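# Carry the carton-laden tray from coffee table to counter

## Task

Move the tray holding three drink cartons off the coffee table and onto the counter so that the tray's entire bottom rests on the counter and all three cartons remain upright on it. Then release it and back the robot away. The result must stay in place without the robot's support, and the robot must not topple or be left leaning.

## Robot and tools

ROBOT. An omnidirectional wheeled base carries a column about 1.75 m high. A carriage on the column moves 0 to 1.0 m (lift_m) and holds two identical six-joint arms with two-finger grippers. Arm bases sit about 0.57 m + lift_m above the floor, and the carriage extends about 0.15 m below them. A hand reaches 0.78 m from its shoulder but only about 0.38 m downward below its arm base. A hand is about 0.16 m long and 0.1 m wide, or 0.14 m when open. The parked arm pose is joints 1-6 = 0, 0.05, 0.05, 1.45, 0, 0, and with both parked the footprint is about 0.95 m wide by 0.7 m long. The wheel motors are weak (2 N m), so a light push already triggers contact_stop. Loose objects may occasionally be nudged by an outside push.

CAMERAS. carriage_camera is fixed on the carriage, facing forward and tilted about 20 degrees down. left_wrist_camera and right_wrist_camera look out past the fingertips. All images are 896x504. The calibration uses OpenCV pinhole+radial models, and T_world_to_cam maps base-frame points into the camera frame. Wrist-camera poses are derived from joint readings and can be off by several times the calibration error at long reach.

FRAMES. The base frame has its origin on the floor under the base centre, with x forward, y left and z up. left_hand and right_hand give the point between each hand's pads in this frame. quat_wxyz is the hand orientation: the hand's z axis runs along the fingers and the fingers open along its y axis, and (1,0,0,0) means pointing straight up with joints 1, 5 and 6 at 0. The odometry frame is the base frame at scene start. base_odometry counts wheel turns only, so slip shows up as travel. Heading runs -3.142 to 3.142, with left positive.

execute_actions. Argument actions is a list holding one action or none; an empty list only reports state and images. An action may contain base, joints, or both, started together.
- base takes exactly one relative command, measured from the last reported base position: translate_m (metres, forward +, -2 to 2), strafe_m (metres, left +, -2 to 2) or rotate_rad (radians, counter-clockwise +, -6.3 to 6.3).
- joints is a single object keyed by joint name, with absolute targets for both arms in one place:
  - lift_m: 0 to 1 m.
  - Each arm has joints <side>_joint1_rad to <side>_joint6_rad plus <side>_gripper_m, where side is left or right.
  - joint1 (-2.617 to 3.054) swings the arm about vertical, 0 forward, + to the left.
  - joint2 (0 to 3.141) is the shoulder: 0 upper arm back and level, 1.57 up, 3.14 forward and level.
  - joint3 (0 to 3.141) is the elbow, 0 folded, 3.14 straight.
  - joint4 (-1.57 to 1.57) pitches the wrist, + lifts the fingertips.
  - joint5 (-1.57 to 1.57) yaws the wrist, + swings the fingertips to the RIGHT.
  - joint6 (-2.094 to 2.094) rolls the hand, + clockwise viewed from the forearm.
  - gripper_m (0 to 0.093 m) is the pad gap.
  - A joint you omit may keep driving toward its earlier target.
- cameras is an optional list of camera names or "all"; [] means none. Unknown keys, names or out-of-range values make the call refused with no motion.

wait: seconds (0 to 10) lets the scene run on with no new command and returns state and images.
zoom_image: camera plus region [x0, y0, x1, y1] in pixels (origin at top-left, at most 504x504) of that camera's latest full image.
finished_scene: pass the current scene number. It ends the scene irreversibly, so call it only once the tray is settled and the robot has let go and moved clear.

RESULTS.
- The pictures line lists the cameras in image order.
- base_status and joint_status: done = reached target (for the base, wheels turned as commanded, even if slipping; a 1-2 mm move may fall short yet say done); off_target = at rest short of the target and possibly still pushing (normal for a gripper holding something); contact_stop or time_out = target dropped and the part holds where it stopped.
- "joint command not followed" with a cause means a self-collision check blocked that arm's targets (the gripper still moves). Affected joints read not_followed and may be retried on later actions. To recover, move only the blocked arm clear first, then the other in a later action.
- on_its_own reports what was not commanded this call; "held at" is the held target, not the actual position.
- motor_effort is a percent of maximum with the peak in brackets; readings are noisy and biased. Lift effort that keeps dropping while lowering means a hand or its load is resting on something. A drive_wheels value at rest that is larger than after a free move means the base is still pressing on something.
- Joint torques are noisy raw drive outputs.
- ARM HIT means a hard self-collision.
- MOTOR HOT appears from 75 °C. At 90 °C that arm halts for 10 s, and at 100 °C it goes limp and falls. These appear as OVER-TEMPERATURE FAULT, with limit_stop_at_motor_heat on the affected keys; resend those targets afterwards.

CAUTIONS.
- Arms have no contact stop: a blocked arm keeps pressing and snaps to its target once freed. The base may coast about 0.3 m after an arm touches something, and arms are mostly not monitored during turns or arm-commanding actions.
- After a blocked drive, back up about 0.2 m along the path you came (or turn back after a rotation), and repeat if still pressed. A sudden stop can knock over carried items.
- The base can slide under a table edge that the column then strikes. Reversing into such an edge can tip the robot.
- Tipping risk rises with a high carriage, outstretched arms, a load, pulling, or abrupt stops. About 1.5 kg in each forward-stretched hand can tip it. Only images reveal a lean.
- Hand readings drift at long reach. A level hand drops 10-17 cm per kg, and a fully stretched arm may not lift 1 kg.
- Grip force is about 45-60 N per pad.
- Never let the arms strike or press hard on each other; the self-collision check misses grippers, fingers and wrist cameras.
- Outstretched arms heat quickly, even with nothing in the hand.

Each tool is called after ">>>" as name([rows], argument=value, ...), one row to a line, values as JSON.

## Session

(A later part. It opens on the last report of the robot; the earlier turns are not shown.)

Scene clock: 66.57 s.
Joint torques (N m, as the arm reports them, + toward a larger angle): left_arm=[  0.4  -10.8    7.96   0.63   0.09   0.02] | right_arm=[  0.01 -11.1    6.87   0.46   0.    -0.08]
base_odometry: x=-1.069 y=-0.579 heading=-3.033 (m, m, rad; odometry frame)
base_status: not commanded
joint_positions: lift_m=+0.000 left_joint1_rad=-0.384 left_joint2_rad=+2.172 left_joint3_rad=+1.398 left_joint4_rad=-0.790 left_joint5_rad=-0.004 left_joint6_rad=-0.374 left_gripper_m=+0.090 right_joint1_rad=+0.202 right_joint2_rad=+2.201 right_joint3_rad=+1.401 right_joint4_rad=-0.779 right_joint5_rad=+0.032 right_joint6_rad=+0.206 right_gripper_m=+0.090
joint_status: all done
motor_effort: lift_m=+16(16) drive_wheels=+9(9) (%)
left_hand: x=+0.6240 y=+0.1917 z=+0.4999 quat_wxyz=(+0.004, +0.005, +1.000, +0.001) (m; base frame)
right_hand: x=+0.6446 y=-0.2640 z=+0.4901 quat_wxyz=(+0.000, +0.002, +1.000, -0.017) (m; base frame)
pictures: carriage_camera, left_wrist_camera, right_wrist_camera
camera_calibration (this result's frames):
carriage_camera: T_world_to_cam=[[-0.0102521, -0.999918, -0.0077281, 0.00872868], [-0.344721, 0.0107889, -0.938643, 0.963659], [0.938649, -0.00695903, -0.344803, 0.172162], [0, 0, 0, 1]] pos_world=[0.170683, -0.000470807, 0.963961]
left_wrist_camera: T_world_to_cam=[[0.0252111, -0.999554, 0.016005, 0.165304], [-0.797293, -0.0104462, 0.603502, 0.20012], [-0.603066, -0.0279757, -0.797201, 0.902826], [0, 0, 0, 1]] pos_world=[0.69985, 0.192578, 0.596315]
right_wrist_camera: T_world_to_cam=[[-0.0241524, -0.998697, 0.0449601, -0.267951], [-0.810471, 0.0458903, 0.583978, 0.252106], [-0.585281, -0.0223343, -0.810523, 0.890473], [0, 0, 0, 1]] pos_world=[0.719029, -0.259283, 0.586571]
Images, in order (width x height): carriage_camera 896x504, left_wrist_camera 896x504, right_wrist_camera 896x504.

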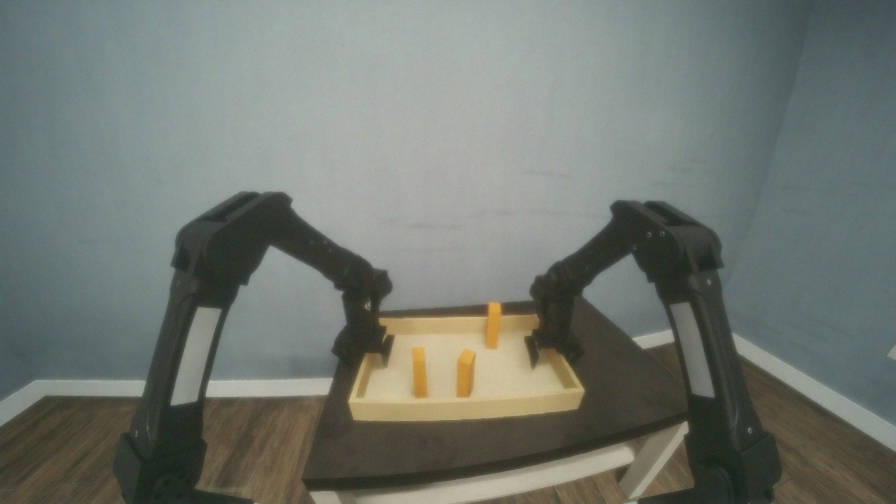

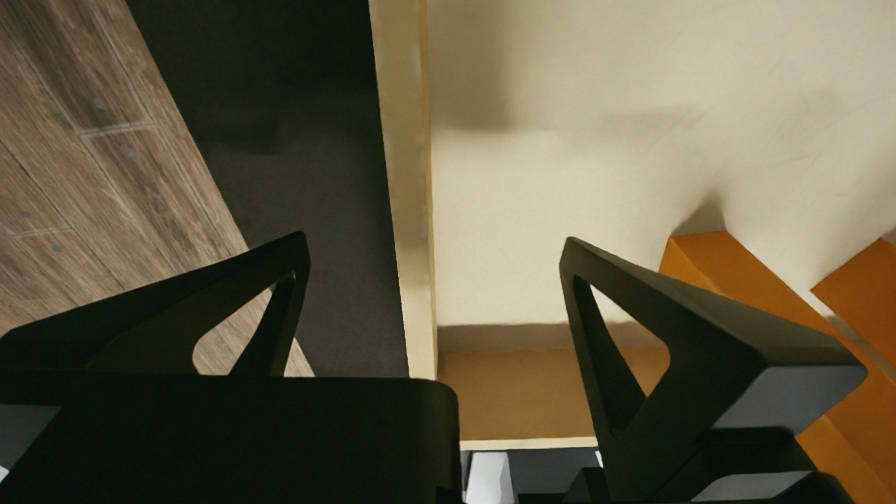

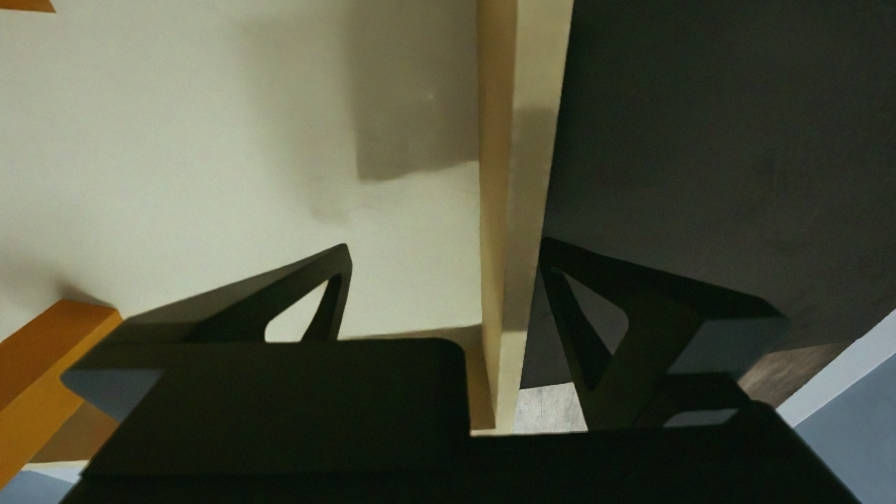

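Lower left slightly more and close both.

>>> execute_actions([
  {"joints":{"left_joint2_rad":2.22,"left_joint4_rad":-0.75}},
], cameras=[])

>>> execute_actions([
  {"joints":{"left_gripper_m":0.0,"right_gripper_m":0.0}},
])

Scene clock: 69.30 s.
Joint torques (N m, as the arm reports them, + toward a larger angle): left_arm=[  0.3  -10.38   7.65   0.61   0.07   0.02] | right_arm=[ -0.03 -11.24   6.92   0.47  -0.01  -0.07]
base_odometry: x=-1.069 y=-0.579 heading=-3.033 (m, m, rad; odometry frame)
base_status: not commanded
joint_positions: lift_m=+0.000 left_joint1_rad=-0.384 left_joint2_rad=+2.206 left_joint3_rad=+1.398 left_joint4_rad=-0.752 left_joint5_rad=-0.004 left_joint6_rad=-0.374 left_gripper_m=+0.090 right_joint1_rad=+0.202 right_joint2_rad=+2.201 right_joint3_rad=+1.401 right_joint4_rad=-0.779 right_joint5_rad=+0.032 right_joint6_rad=+0.206 right_gripper_m=+0.090
joint_status: all done
motor_effort: lift_m=+17(16) drive_wheels=+11(10) (%)
left_hand: x=+0.6277 y=+0.1903 z=+0.4874 quat_wxyz=(+0.006, +0.005, +1.000, +0.000) (m; base frame)
right_hand: x=+0.6446 y=-0.2640 z=+0.4901 quat_wxyz=(+0.000, +0.002, +1.000, -0.017) (m; base frame)
pictures: none
No camera images: the call's "cameras" was empty. Leave "cameras" out to get every camera's image.

Scene clock: 70.03 s.
Joint torques (N m, as the arm reports them, + toward a larger angle): left_arm=[ -1.34 -10.34   7.81   0.74   0.42   0.09] | right_arm=[  2.94 -11.     6.86   0.56  -0.32   0.47]
base_odometry: x=-1.069 y=-0.579 heading=-3.033 (m, m, rad; odometry frame)
base_status: not commanded
joint_positions: lift_m=+0.000 left_joint1_rad=-0.360 left_joint2_rad=+2.206 left_joint3_rad=+1.398 left_joint4_rad=-0.763 left_joint5_rad=-0.031 left_joint6_rad=-0.383 left_gripper_m=+0.009 right_joint1_rad=+0.172 right_joint2_rad=+2.201 right_joint3_rad=+1.401 right_joint4_rad=-0.795 right_joint5_rad=+0.063 right_joint6_rad=+0.154 right_gripper_m=+0.011
joint_status: left_gripper_m off_target (ended at +0.009, target +0.000); right_gripper_m off_target (ended at +0.011, target +0.000)
motor_effort: lift_m=+16(17) drive_wheels=+10(11) (%)
left_hand: x=+0.6301 y=+0.2045 z=+0.4875 quat_wxyz=(+0.005, -0.011, +1.000, +0.015) (m; base frame)
right_hand: x=+0.6437 y=-0.2816 z=+0.4904 quat_wxyz=(-0.006, -0.009, +0.999, -0.033) (m; base frame)
pictures: carriage_camera, left_wrist_camera, right_wrist_camera
camera_calibration (this result's frames):
carriage_camera: T_world_to_cam=[[-0.0102521, -0.999918, -0.0077281, 0.00872868], [-0.344721, 0.0107889, -0.938643, 0.963659], [0.938649, -0.00695903, -0.344803, 0.172162], [0, 0, 0, 1]] pos_world=[0.170683, -0.000470807, 0.963961]
left_wrist_camera: T_world_to_cam=[[0.0576791, -0.998261, -0.0121734, 0.171132], [-0.798566, -0.0534519, 0.599529, 0.224156], [-0.599137, -0.024859, -0.80026, 0.895357], [0, 0, 0, 1]] pos_world=[0.705574, 0.205073, 0.584214]
right_wrist_camera: T_world_to_cam=[[-0.00240217, -0.996946, 0.0780592, -0.315253], [-0.80408, 0.0483334, 0.592553, 0.244337], [-0.594516, -0.0613424, -0.80174, 0.880442], [0, 0, 0, 1]] pos_world=[0.719146, -0.272092, 0.585712]
Images, in order (width x height): carriage_camera 896x504, left_wrist_camera 896x504, right_wrist_camera 896x504.

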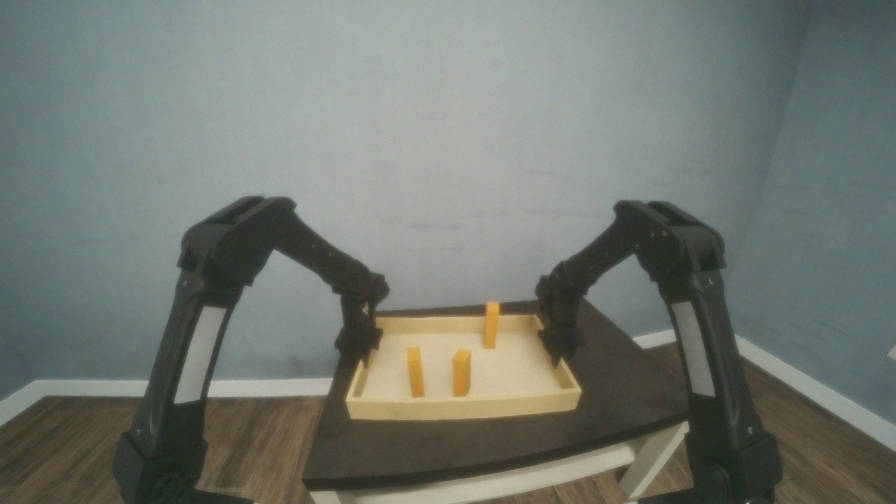

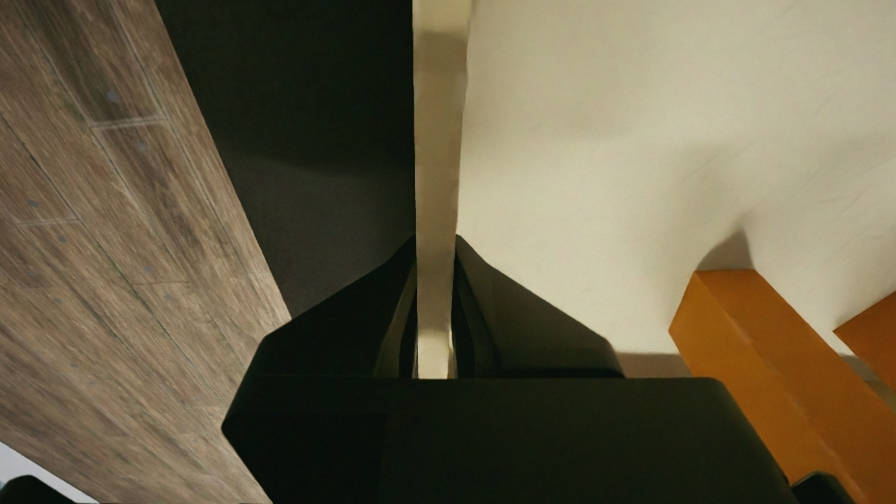

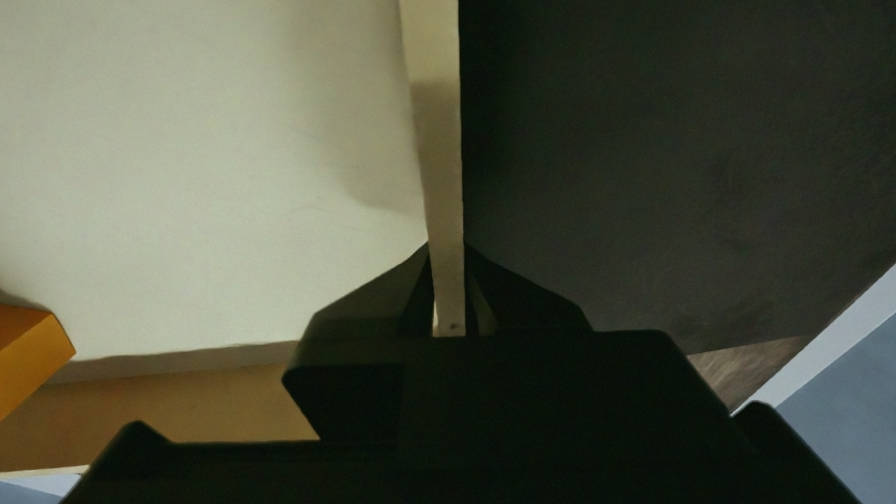

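>>> execute_actions([
  {"joints":{"lift_m":0.25,"left_joint1_rad":-0.365,"right_joint1_rad":0.175,"right_joint6_rad":0.17}},
], cameras=["carriage_camera"])

Scene clock: 74.00 s.
Joint torques (N m, as the arm reports them, + toward a larger angle): left_arm=[ -0.98 -13.46   8.39   0.51   0.14   0.01] | right_arm=[  1.02 -12.47   7.56   0.48  -0.07   0.44]
base_odometry: x=-1.069 y=-0.579 heading=-3.033 (m, m, rad; odometry frame)
base_status: not commanded
joint_positions: lift_m=+0.250 left_joint1_rad=-0.353 left_joint2_rad=+2.244 left_joint3_rad=+1.390 left_joint4_rad=-0.755 left_joint5_rad=-0.009 left_joint6_rad=-0.378 left_gripper_m=+0.009 right_joint1_rad=+0.166 right_joint2_rad=+2.224 right_joint3_rad=+1.392 right_joint4_rad=-0.792 right_joint5_rad=+0.037 right_joint6_rad=+0.126 right_gripper_m=+0.010
joint_status: right_joint6_rad off_target (ended at +0.126, target +0.170); the others done
motor_effort: lift_m=+18(23) drive_wheels=+10(10) (%)
left_hand: x=+0.6224 y=+0.2059 z=+0.7215 quat_wxyz=(-0.016, -0.012, +1.000, +0.011) (m; base frame)
right_hand: x=+0.6365 y=-0.2806 z=+0.7297 quat_wxyz=(-0.024, -0.020, +0.999, -0.022) (m; base frame)
pictures: carriage_camera
camera_calibration (this result's frames):
carriage_camera: T_world_to_cam=[[-0.0102521, -0.999918, -0.0077281, 0.0106586], [-0.344721, 0.0107889, -0.938643, 1.19806], [0.938649, -0.00695903, -0.344803, 0.258268], [0, 0, 0, 1]] pos_world=[0.170683, -0.000470807, 1.21369]
Images, in order (width x height): carriage_camera 896x504.

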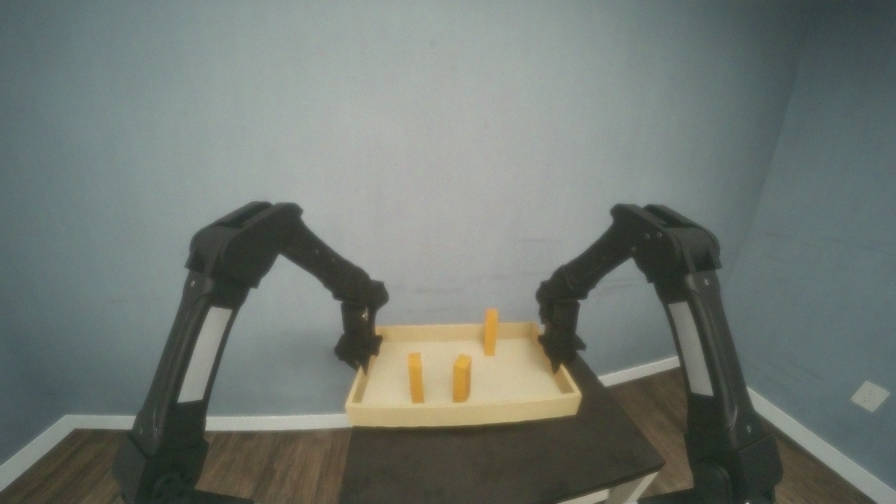

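>>> execute_actions([
  {"base":{"translate_m":-0.5},"joints":{"lift_m":0.62}},
], cameras=[])

>>> execute_actions([
  {"base":{"rotate_rad":3.033}},
], cameras=["carriage_camera"])

Scene clock: 82.67 s.
Joint torques (N m, as the arm reports them, + toward a larger angle): left_arm=[ -0.75 -13.37   8.23   0.56   0.08   0.02] | right_arm=[  1.09 -12.44   7.56   0.53  -0.06   0.45]
base_odometry: x=-0.572 y=-0.525 heading=-3.031 (m, m, rad; odometry frame)
base_status: done
joint_positions: lift_m=+0.620 left_joint1_rad=-0.352 left_joint2_rad=+2.244 left_joint3_rad=+1.390 left_joint4_rad=-0.757 left_joint5_rad=-0.006 left_joint6_rad=-0.376 left_gripper_m=+0.009 right_joint1_rad=+0.166 right_joint2_rad=+2.223 right_joint3_rad=+1.392 right_joint4_rad=-0.796 right_joint5_rad=+0.035 right_joint6_rad=+0.126 right_gripper_m=+0.010
joint_status: all done
motor_effort: lift_m=+18(22) drive_wheels=-14(50) (%)
left_hand: x=+0.6221 y=+0.2061 z=+1.0918 quat_wxyz=(-0.017, -0.012, +1.000, +0.010) (m; base frame)
right_hand: x=+0.6358 y=-0.2804 z=+1.1002 quat_wxyz=(-0.025, -0.020, +0.999, -0.022) (m; base frame)
pictures: none
No camera images: the call's "cameras" was empty. Leave "cameras" out to get every camera's image.

Scene clock: 86.87 s.
Joint torques (N m, as the arm reports them, + toward a larger angle): left_arm=[ -1.23 -13.48   8.2    0.49   0.09  -0.04] | right_arm=[  0.79 -12.4    7.52   0.42  -0.01   0.42]
base_odometry: x=-0.573 y=-0.525 heading=+0.000 (m, m, rad; odometry frame)
base_status: done
joint_positions: lift_m=+0.620 left_joint1_rad=-0.343 left_joint2_rad=+2.244 left_joint3_rad=+1.390 left_joint4_rad=-0.745 left_joint5_rad=-0.006 left_joint6_rad=-0.369 left_gripper_m=+0.009 right_joint1_rad=+0.168 right_joint2_rad=+2.223 right_joint3_rad=+1.392 right_joint4_rad=-0.781 right_joint5_rad=+0.032 right_joint6_rad=+0.128 right_gripper_m=+0.010
joint_status: not commanded
motor_effort: lift_m=+18(18) drive_wheels=+22(69) (%)
left_hand: x=+0.6260 y=+0.2081 z=+1.0917 quat_wxyz=(-0.012, -0.013, +1.000, +0.008) (m; base frame)
right_hand: x=+0.6392 y=-0.2786 z=+1.1000 quat_wxyz=(-0.018, -0.020, +0.999, -0.019) (m; base frame)
pictures: carriage_camera
camera_calibration (this result's frames):
carriage_camera: T_world_to_cam=[[-0.0102521, -0.999918, -0.0077281, 0.0135184], [-0.344721, 0.0107889, -0.938643, 1.54541], [0.938649, -0.00695903, -0.344803, 0.385864], [0, 0, 0, 1]] pos_world=[0.170683, -0.000470807, 1.58374]
Images, in order (width x height): carriage_camera 896x504.

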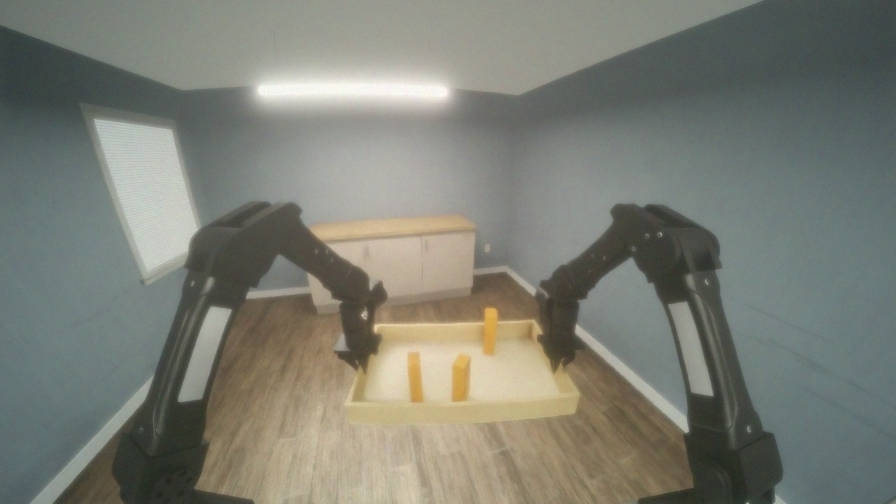

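>>> execute_actions([
  {"base":{"strafe_m":0.6}},
], cameras=[])

>>> execute_actions([
  {"base":{"translate_m":1.5}},
], cameras=["carriage_camera"])

Scene clock: 92.90 s.
Joint torques (N m, as the arm reports them, + toward a larger angle): left_arm=[ -1.27 -13.23   8.15   0.52   0.09  -0.01] | right_arm=[  0.93 -12.35   7.46   0.46  -0.02   0.43]
base_odometry: x=-0.574 y=+0.075 heading=+0.001 (m, m, rad; odometry frame)
base_status: done
joint_positions: lift_m=+0.620 left_joint1_rad=-0.347 left_joint2_rad=+2.244 left_joint3_rad=+1.390 left_joint4_rad=-0.750 left_joint5_rad=-0.006 left_joint6_rad=-0.370 left_gripper_m=+0.009 right_joint1_rad=+0.167 right_joint2_rad=+2.223 right_joint3_rad=+1.392 right_joint4_rad=-0.788 right_joint5_rad=+0.034 right_joint6_rad=+0.128 right_gripper_m=+0.010
joint_status: not commanded
motor_effort: lift_m=+18(18) drive_wheels=-16(55) (%)
left_hand: x=+0.6242 y=+0.2073 z=+1.0918 quat_wxyz=(-0.014, -0.011, +1.000, +0.008) (m; base frame)
right_hand: x=+0.6374 y=-0.2795 z=+1.1001 quat_wxyz=(-0.021, -0.020, +0.999, -0.020) (m; base frame)
pictures: none
No camera images: the call's "cameras" was empty. Leave "cameras" out to get every camera's image.

Scene clock: 98.33 s.
Joint torques (N m, as the arm reports them, + toward a larger angle): left_arm=[ -1.27 -13.5    8.13   0.51   0.07  -0.02] | right_arm=[  1.06 -12.45   7.43   0.49  -0.04   0.42]
base_odometry: x=+0.926 y=+0.080 heading=+0.003 (m, m, rad; odometry frame)
base_status: done
joint_positions: lift_m=+0.620 left_joint1_rad=-0.347 left_joint2_rad=+2.244 left_joint3_rad=+1.390 left_joint4_rad=-0.753 left_joint5_rad=-0.004 left_joint6_rad=-0.370 left_gripper_m=+0.009 right_joint1_rad=+0.167 right_joint2_rad=+2.223 right_joint3_rad=+1.392 right_joint4_rad=-0.793 right_joint5_rad=+0.033 right_joint6_rad=+0.128 right_gripper_m=+0.010
joint_status: not commanded
motor_effort: lift_m=+18(18) drive_wheels=-14(48) (%)
left_hand: x=+0.6234 y=+0.2071 z=+1.0918 quat_wxyz=(-0.016, -0.011, +1.000, +0.008) (m; base frame)
right_hand: x=+0.6363 y=-0.2795 z=+1.1002 quat_wxyz=(-0.024, -0.020, +0.999, -0.020) (m; base frame)
pictures: carriage_camera
camera_calibration (this result's frames):
carriage_camera: T_world_to_cam=[[-0.0102521, -0.999918, -0.0077281, 0.0135184], [-0.344721, 0.0107889, -0.938643, 1.54541], [0.938649, -0.00695903, -0.344803, 0.385864], [0, 0, 0, 1]] pos_world=[0.170683, -0.000470807, 1.58374]
Images, in order (width x height): carriage_camera 896x504.

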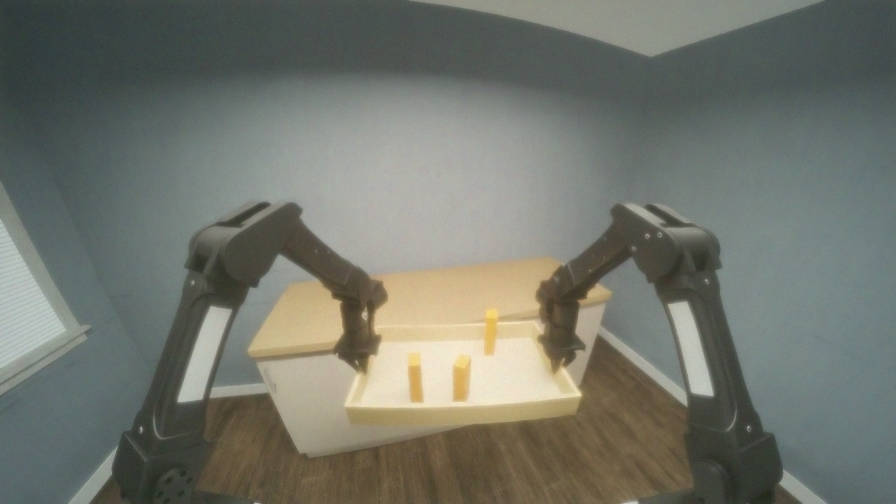

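>>> execute_actions([
  {"base":{"rotate_rad":0.26}},
], cameras=[])

>>> execute_actions([
  {"base":{"translate_m":0.45}},
], cameras=["carriage_camera"])

Scene clock: 105.27 s.
Joint torques (N m, as the arm reports them, + toward a larger angle): left_arm=[ -1.18 -13.56   8.1    0.52   0.07  -0.03] | right_arm=[  0.79 -12.33   7.46   0.48  -0.04   0.47]
base_odometry: x=+0.926 y=+0.080 heading=+0.262 (m, m, rad; odometry frame)
base_status: done
joint_positions: lift_m=+0.620 left_joint1_rad=-0.345 left_joint2_rad=+2.244 left_joint3_rad=+1.390 left_joint4_rad=-0.753 left_joint5_rad=-0.004 left_joint6_rad=-0.370 left_gripper_m=+0.009 right_joint1_rad=+0.168 right_joint2_rad=+2.223 right_joint3_rad=+1.392 right_joint4_rad=-0.791 right_joint5_rad=+0.034 right_joint6_rad=+0.128 right_gripper_m=+0.010
joint_status: not commanded
motor_effort: lift_m=+18(18) drive_wheels=+19(35) (%)
left_hand: x=+0.6237 y=+0.2077 z=+1.0918 quat_wxyz=(-0.016, -0.012, +1.000, +0.008) (m; base frame)
right_hand: x=+0.6368 y=-0.2789 z=+1.1001 quat_wxyz=(-0.023, -0.020, +0.999, -0.020) (m; base frame)
pictures: none
No camera images: the call's "cameras" was empty. Leave "cameras" out to get every camera's image.

Scene clock: 108.37 s.
Joint torques (N m, as the arm reports them, + toward a larger angle): left_arm=[ -1.19 -13.47   8.32   0.51   0.1   -0.02] | right_arm=[  0.82 -12.41   7.46   0.47   0.     0.44]
base_odometry: x=+1.361 y=+0.198 heading=+0.263 (m, m, rad; odometry frame)
base_status: done
joint_positions: lift_m=+0.620 left_joint1_rad=-0.346 left_joint2_rad=+2.244 left_joint3_rad=+1.390 left_joint4_rad=-0.754 left_joint5_rad=-0.004 left_joint6_rad=-0.370 left_gripper_m=+0.009 right_joint1_rad=+0.168 right_joint2_rad=+2.223 right_joint3_rad=+1.392 right_joint4_rad=-0.792 right_joint5_rad=+0.034 right_joint6_rad=+0.128 right_gripper_m=+0.010
joint_status: not commanded
motor_effort: lift_m=+18(18) drive_wheels=-18(50) (%)
left_hand: x=+0.6234 y=+0.2075 z=+1.0918 quat_wxyz=(-0.016, -0.012, +1.000, +0.008) (m; base frame)
right_hand: x=+0.6364 y=-0.2790 z=+1.1002 quat_wxyz=(-0.023, -0.020, +0.999, -0.020) (m; base frame)
pictures: carriage_camera
camera_calibration (this result's frames):
carriage_camera: T_world_to_cam=[[-0.0102521, -0.999918, -0.0077281, 0.0135184], [-0.344721, 0.0107889, -0.938643, 1.54541], [0.938649, -0.00695903, -0.344803, 0.385864], [0, 0, 0, 1]] pos_world=[0.170683, -0.000470807, 1.58374]
Images, in order (width x height): carriage_camera 896x504.

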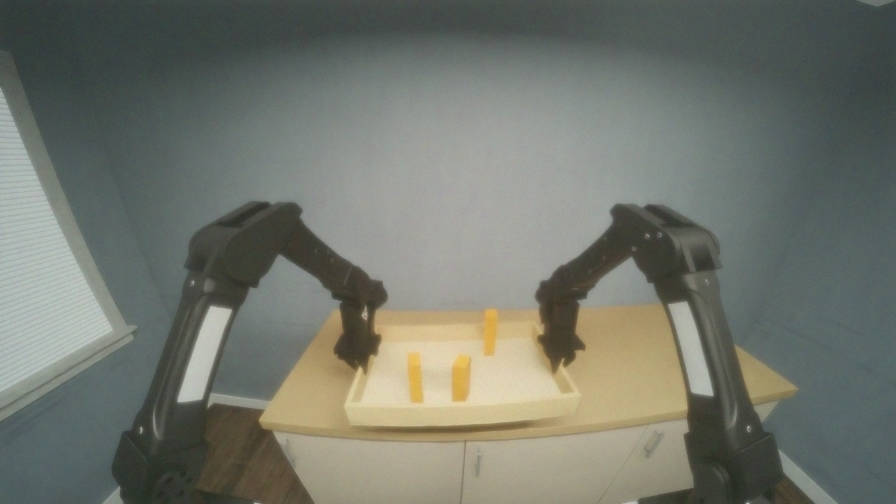

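>>> execute_actions([
  {"base":{"translate_m":0.27}},
], cameras=[])

>>> execute_actions([
  {"joints":{"lift_m":0.52}},
], cameras=["carriage_camera"])

Scene clock: 114.27 s.
Joint torques (N m, as the arm reports them, + toward a larger angle): left_arm=[ -1.2  -13.62   8.33   0.49   0.07  -0.02] | right_arm=[  0.9  -12.37   7.44   0.51  -0.01   0.43]
base_odometry: x=+1.621 y=+0.269 heading=+0.265 (m, m, rad; odometry frame)
base_status: done
joint_positions: lift_m=+0.620 left_joint1_rad=-0.347 left_joint2_rad=+2.244 left_joint3_rad=+1.390 left_joint4_rad=-0.753 left_joint5_rad=-0.004 left_joint6_rad=-0.370 left_gripper_m=+0.009 right_joint1_rad=+0.167 right_joint2_rad=+2.223 right_joint3_rad=+1.392 right_joint4_rad=-0.792 right_joint5_rad=+0.034 right_joint6_rad=+0.128 right_gripper_m=+0.010
joint_status: not commanded
motor_effort: lift_m=+18(18) drive_wheels=-18(47) (%)
left_hand: x=+0.6235 y=+0.2072 z=+1.0918 quat_wxyz=(-0.016, -0.012, +1.000, +0.008) (m; base frame)
right_hand: x=+0.6364 y=-0.2794 z=+1.1002 quat_wxyz=(-0.024, -0.020, +0.999, -0.020) (m; base frame)
pictures: none
No camera images: the call's "cameras" was empty. Leave "cameras" out to get every camera's image.

Scene clock: 115.20 s.
Joint torques (N m, as the arm reports them, + toward a larger angle): left_arm=[ -1.17 -13.49   8.19   0.57   0.07  -0.03] | right_arm=[  1.02 -12.95   7.49   0.47   0.01   0.43]
base_odometry: x=+1.621 y=+0.269 heading=+0.265 (m, m, rad; odometry frame)
base_status: not commanded
joint_positions: lift_m=+0.520 left_joint1_rad=-0.347 left_joint2_rad=+2.246 left_joint3_rad=+1.390 left_joint4_rad=-0.757 left_joint5_rad=-0.004 left_joint6_rad=-0.370 left_gripper_m=+0.009 right_joint1_rad=+0.167 right_joint2_rad=+2.232 right_joint3_rad=+1.392 right_joint4_rad=-0.791 right_joint5_rad=+0.029 right_joint6_rad=+0.128 right_gripper_m=+0.010
joint_status: all done
motor_effort: lift_m=+18(19) drive_wheels=-14(18) (%)
left_hand: x=+0.6223 y=+0.2077 z=+0.9911 quat_wxyz=(-0.019, -0.012, +1.000, +0.009) (m; base frame)
right_hand: x=+0.6350 y=-0.2789 z=+0.9967 quat_wxyz=(-0.028, -0.020, +0.999, -0.019) (m; base frame)
pictures: carriage_camera
camera_calibration (this result's frames):
carriage_camera: T_world_to_cam=[[-0.0102521, -0.999918, -0.0077281, 0.0127454], [-0.344721, 0.0107889, -0.938643, 1.45152], [0.938649, -0.00695903, -0.344803, 0.351375], [0, 0, 0, 1]] pos_world=[0.170683, -0.000470807, 1.48372]
Images, in order (width x height): carriage_camera 896x504.

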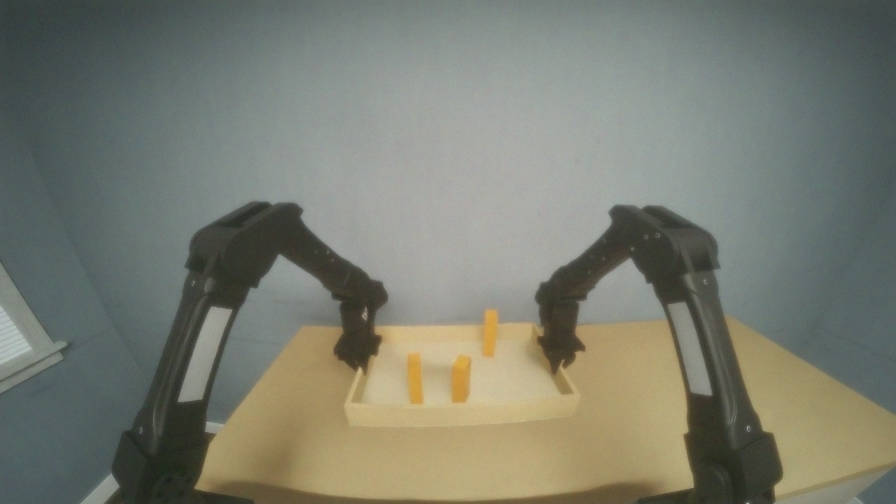

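>>> execute_actions([
  {"joints":{"lift_m":0.47}},
], cameras=["carriage_camera"])

Scene clock: 117.57 s.
Joint torques (N m, as the arm reports them, + toward a larger angle): left_arm=[ -1.14 -12.35   8.34   0.69   0.15   0.04] | right_arm=[  1.08 -12.48   7.5    0.39   0.01   0.48]
base_odometry: x=+1.621 y=+0.269 heading=+0.265 (m, m, rad; odometry frame)
base_status: not commanded
joint_positions: lift_m=+0.470 left_joint1_rad=-0.347 left_joint2_rad=+2.230 left_joint3_rad=+1.390 left_joint4_rad=-0.761 left_joint5_rad=-0.009 left_joint6_rad=-0.373 left_gripper_m=+0.009 right_joint1_rad=+0.166 right_joint2_rad=+2.222 right_joint3_rad=+1.392 right_joint4_rad=-0.780 right_joint5_rad=+0.031 right_joint6_rad=+0.124 right_gripper_m=+0.010
joint_status: all done
motor_effort: lift_m=+16(18) drive_wheels=+11(12) (%)
left_hand: x=+0.6242 y=+0.2078 z=+0.9470 quat_wxyz=(-0.013, -0.013, +1.000, +0.009) (m; base frame)
right_hand: x=+0.6396 y=-0.2789 z=+0.9504 quat_wxyz=(-0.017, -0.021, +0.999, -0.018) (m; base frame)
pictures: carriage_camera
camera_calibration (this result's frames):
carriage_camera: T_world_to_cam=[[-0.0102521, -0.999918, -0.0077281, 0.0123615], [-0.344721, 0.0107889, -0.938643, 1.40489], [0.938649, -0.00695903, -0.344803, 0.334244], [0, 0, 0, 1]] pos_world=[0.170683, -0.000470807, 1.43403]
Images, in order (width x height): carriage_camera 896x504.

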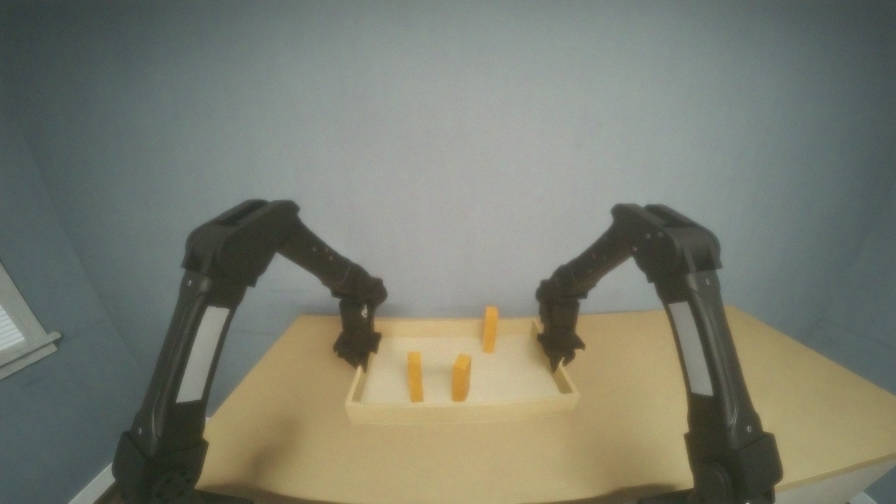

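Touching down. A bit lower, release, lift.

>>> execute_actions([
  {"joints":{"lift_m":0.45}},
], cameras=[])

>>> execute_actions([
  {"joints":{"left_gripper_m":0.06,"right_gripper_m":0.06}},
], cameras=[])

>>> execute_actions([
  {"joints":{"lift_m":0.65}},
], cameras=[])

>>> execute_actions([
  {"base":{"translate_m":-0.5}},
], cameras=["carriage_camera"])

Scene clock: 123.03 s.
Joint torques (N m, as the arm reports them, + toward a larger angle): left_arm=[-1.23 -8.75  7.47  1.2   0.13  0.02] | right_arm=[ 0.98 -9.15  7.8   0.79 -0.01  0.47]
base_odometry: x=+1.621 y=+0.269 heading=+0.265 (m, m, rad; odometry frame)
base_status: not commanded
joint_positions: lift_m=+0.451 left_joint1_rad=-0.347 left_joint2_rad=+2.188 left_joint3_rad=+1.402 left_joint4_rad=-0.808 left_joint5_rad=-0.009 left_joint6_rad=-0.373 left_gripper_m=+0.009 right_joint1_rad=+0.166 right_joint2_rad=+2.173 right_joint3_rad=+1.392 right_joint4_rad=-0.816 right_joint5_rad=+0.031 right_joint6_rad=+0.123 right_gripper_m=+0.010
joint_status: all done
motor_effort: lift_m=+13(14) drive_wheels=+11(14) (%)
left_hand: x=+0.6245 y=+0.2078 z=+0.9454 quat_wxyz=(-0.009, -0.013, +1.000, +0.008) (m; base frame)
right_hand: x=+0.6389 y=-0.2790 z=+0.9489 quat_wxyz=(-0.011, -0.022, +1.000, -0.017) (m; base frame)
pictures: none
No camera images: the call's "cameras" was empty. Leave "cameras" out to get every camera's image.

Scene clock: 123.70 s.
Joint torques (N m, as the arm reports them, + toward a larger angle): left_arm=[ -0.77 -10.07   7.55   0.65   0.11   0.02] | right_arm=[ 0.87 -9.73  7.7   0.52  0.    0.06]
base_odometry: x=+1.621 y=+0.269 heading=+0.265 (m, m, rad; odometry frame)
base_status: not commanded
joint_positions: lift_m=+0.450 left_joint1_rad=-0.356 left_joint2_rad=+2.203 left_joint3_rad=+1.402 left_joint4_rad=-0.757 left_joint5_rad=-0.009 left_joint6_rad=-0.374 left_gripper_m=+0.060 right_joint1_rad=+0.168 right_joint2_rad=+2.180 right_joint3_rad=+1.392 right_joint4_rad=-0.784 right_joint5_rad=+0.031 right_joint6_rad=+0.162 right_gripper_m=+0.060
joint_status: all done
on_its_own: right_joint6_rad moved +0.039 to your old target +0.170
motor_effort: lift_m=+15(15) drive_wheels=+11(11) (%)
left_hand: x=+0.6327 y=+0.2010 z=+0.9396 quat_wxyz=(+0.008, -0.009, +1.000, +0.002) (m; base frame)
right_hand: x=+0.6453 y=-0.2772 z=+0.9458 quat_wxyz=(+0.002, -0.003, +1.000, -0.016) (m; base frame)
pictures: none
No camera images: the call's "cameras" was empty. Leave "cameras" out to get every camera's image.

Scene clock: 125.03 s.
Joint torques (N m, as the arm reports them, + toward a larger angle): left_arm=[ -0.62 -11.09   7.31   0.6    0.12   0.02] | right_arm=[  0.8  -10.25   7.78   0.45   0.02   0.07]
base_odometry: x=+1.621 y=+0.269 heading=+0.265 (m, m, rad; odometry frame)
base_status: not commanded
joint_positions: lift_m=+0.650 left_joint1_rad=-0.356 left_joint2_rad=+2.213 left_joint3_rad=+1.402 left_joint4_rad=-0.750 left_joint5_rad=-0.009 left_joint6_rad=-0.374 left_gripper_m=+0.060 right_joint1_rad=+0.168 right_joint2_rad=+2.191 right_joint3_rad=+1.392 right_joint4_rad=-0.777 right_joint5_rad=+0.031 right_joint6_rad=+0.163 right_gripper_m=+0.060
joint_status: all done
motor_effort: lift_m=+17(21) drive_wheels=+10(10) (%)
left_hand: x=+0.6327 y=+0.2009 z=+1.1357 quat_wxyz=(+0.006, -0.009, +1.000, +0.002) (m; base frame)
right_hand: x=+0.6453 y=-0.2772 z=+1.1417 quat_wxyz=(+0.000, -0.003, +1.000, -0.016) (m; base frame)
pictures: none
No camera images: the call's "cameras" was empty. Leave "cameras" out to get every camera's image.

Scene clock: 128.27 s.
Joint torques (N m, as the arm reports them, + toward a larger angle): left_arm=[ -0.34 -10.84   7.35   0.58   0.13   0.02] | right_arm=[  0.55 -10.51   7.68   0.38   0.01   0.09]
base_odometry: x=+1.139 y=+0.138 heading=+0.267 (m, m, rad; odometry frame)
base_status: done
joint_positions: lift_m=+0.650 left_joint1_rad=-0.360 left_joint2_rad=+2.213 left_joint3_rad=+1.402 left_joint4_rad=-0.747 left_joint5_rad=-0.009 left_joint6_rad=-0.374 left_gripper_m=+0.060 right_joint1_rad=+0.171 right_joint2_rad=+2.191 right_joint3_rad=+1.392 right_joint4_rad=-0.767 right_joint5_rad=+0.031 right_joint6_rad=+0.164 right_gripper_m=+0.060
joint_status: not commanded
motor_effort: lift_m=+17(17) drive_wheels=-16(58) (%)
left_hand: x=+0.6329 y=+0.1991 z=+1.1357 quat_wxyz=(+0.008, -0.007, +1.000, +0.002) (m; base frame)
right_hand: x=+0.6475 y=-0.2755 z=+1.1417 quat_wxyz=(+0.005, -0.004, +1.000, -0.015) (m; base frame)
pictures: carriage_camera
camera_calibration (this result's frames):
carriage_camera: T_world_to_cam=[[-0.0102521, -0.999918, -0.0077281, 0.0137512], [-0.344721, 0.0107889, -0.938643, 1.57369], [0.938649, -0.00695903, -0.344803, 0.39625], [0, 0, 0, 1]] pos_world=[0.170683, -0.000470807, 1.61386]
Images, in order (width x height): carriage_camera 896x504.

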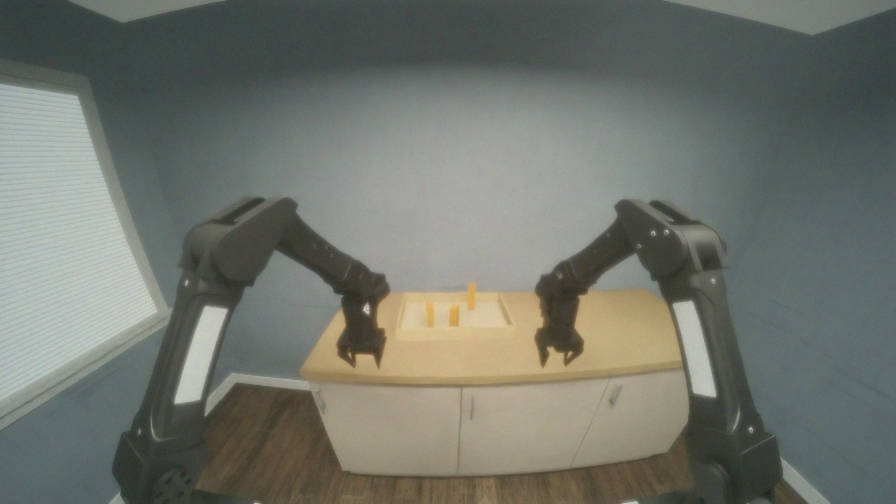

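>>> finished_scene(scene=1)

The scene is finished: the task was done.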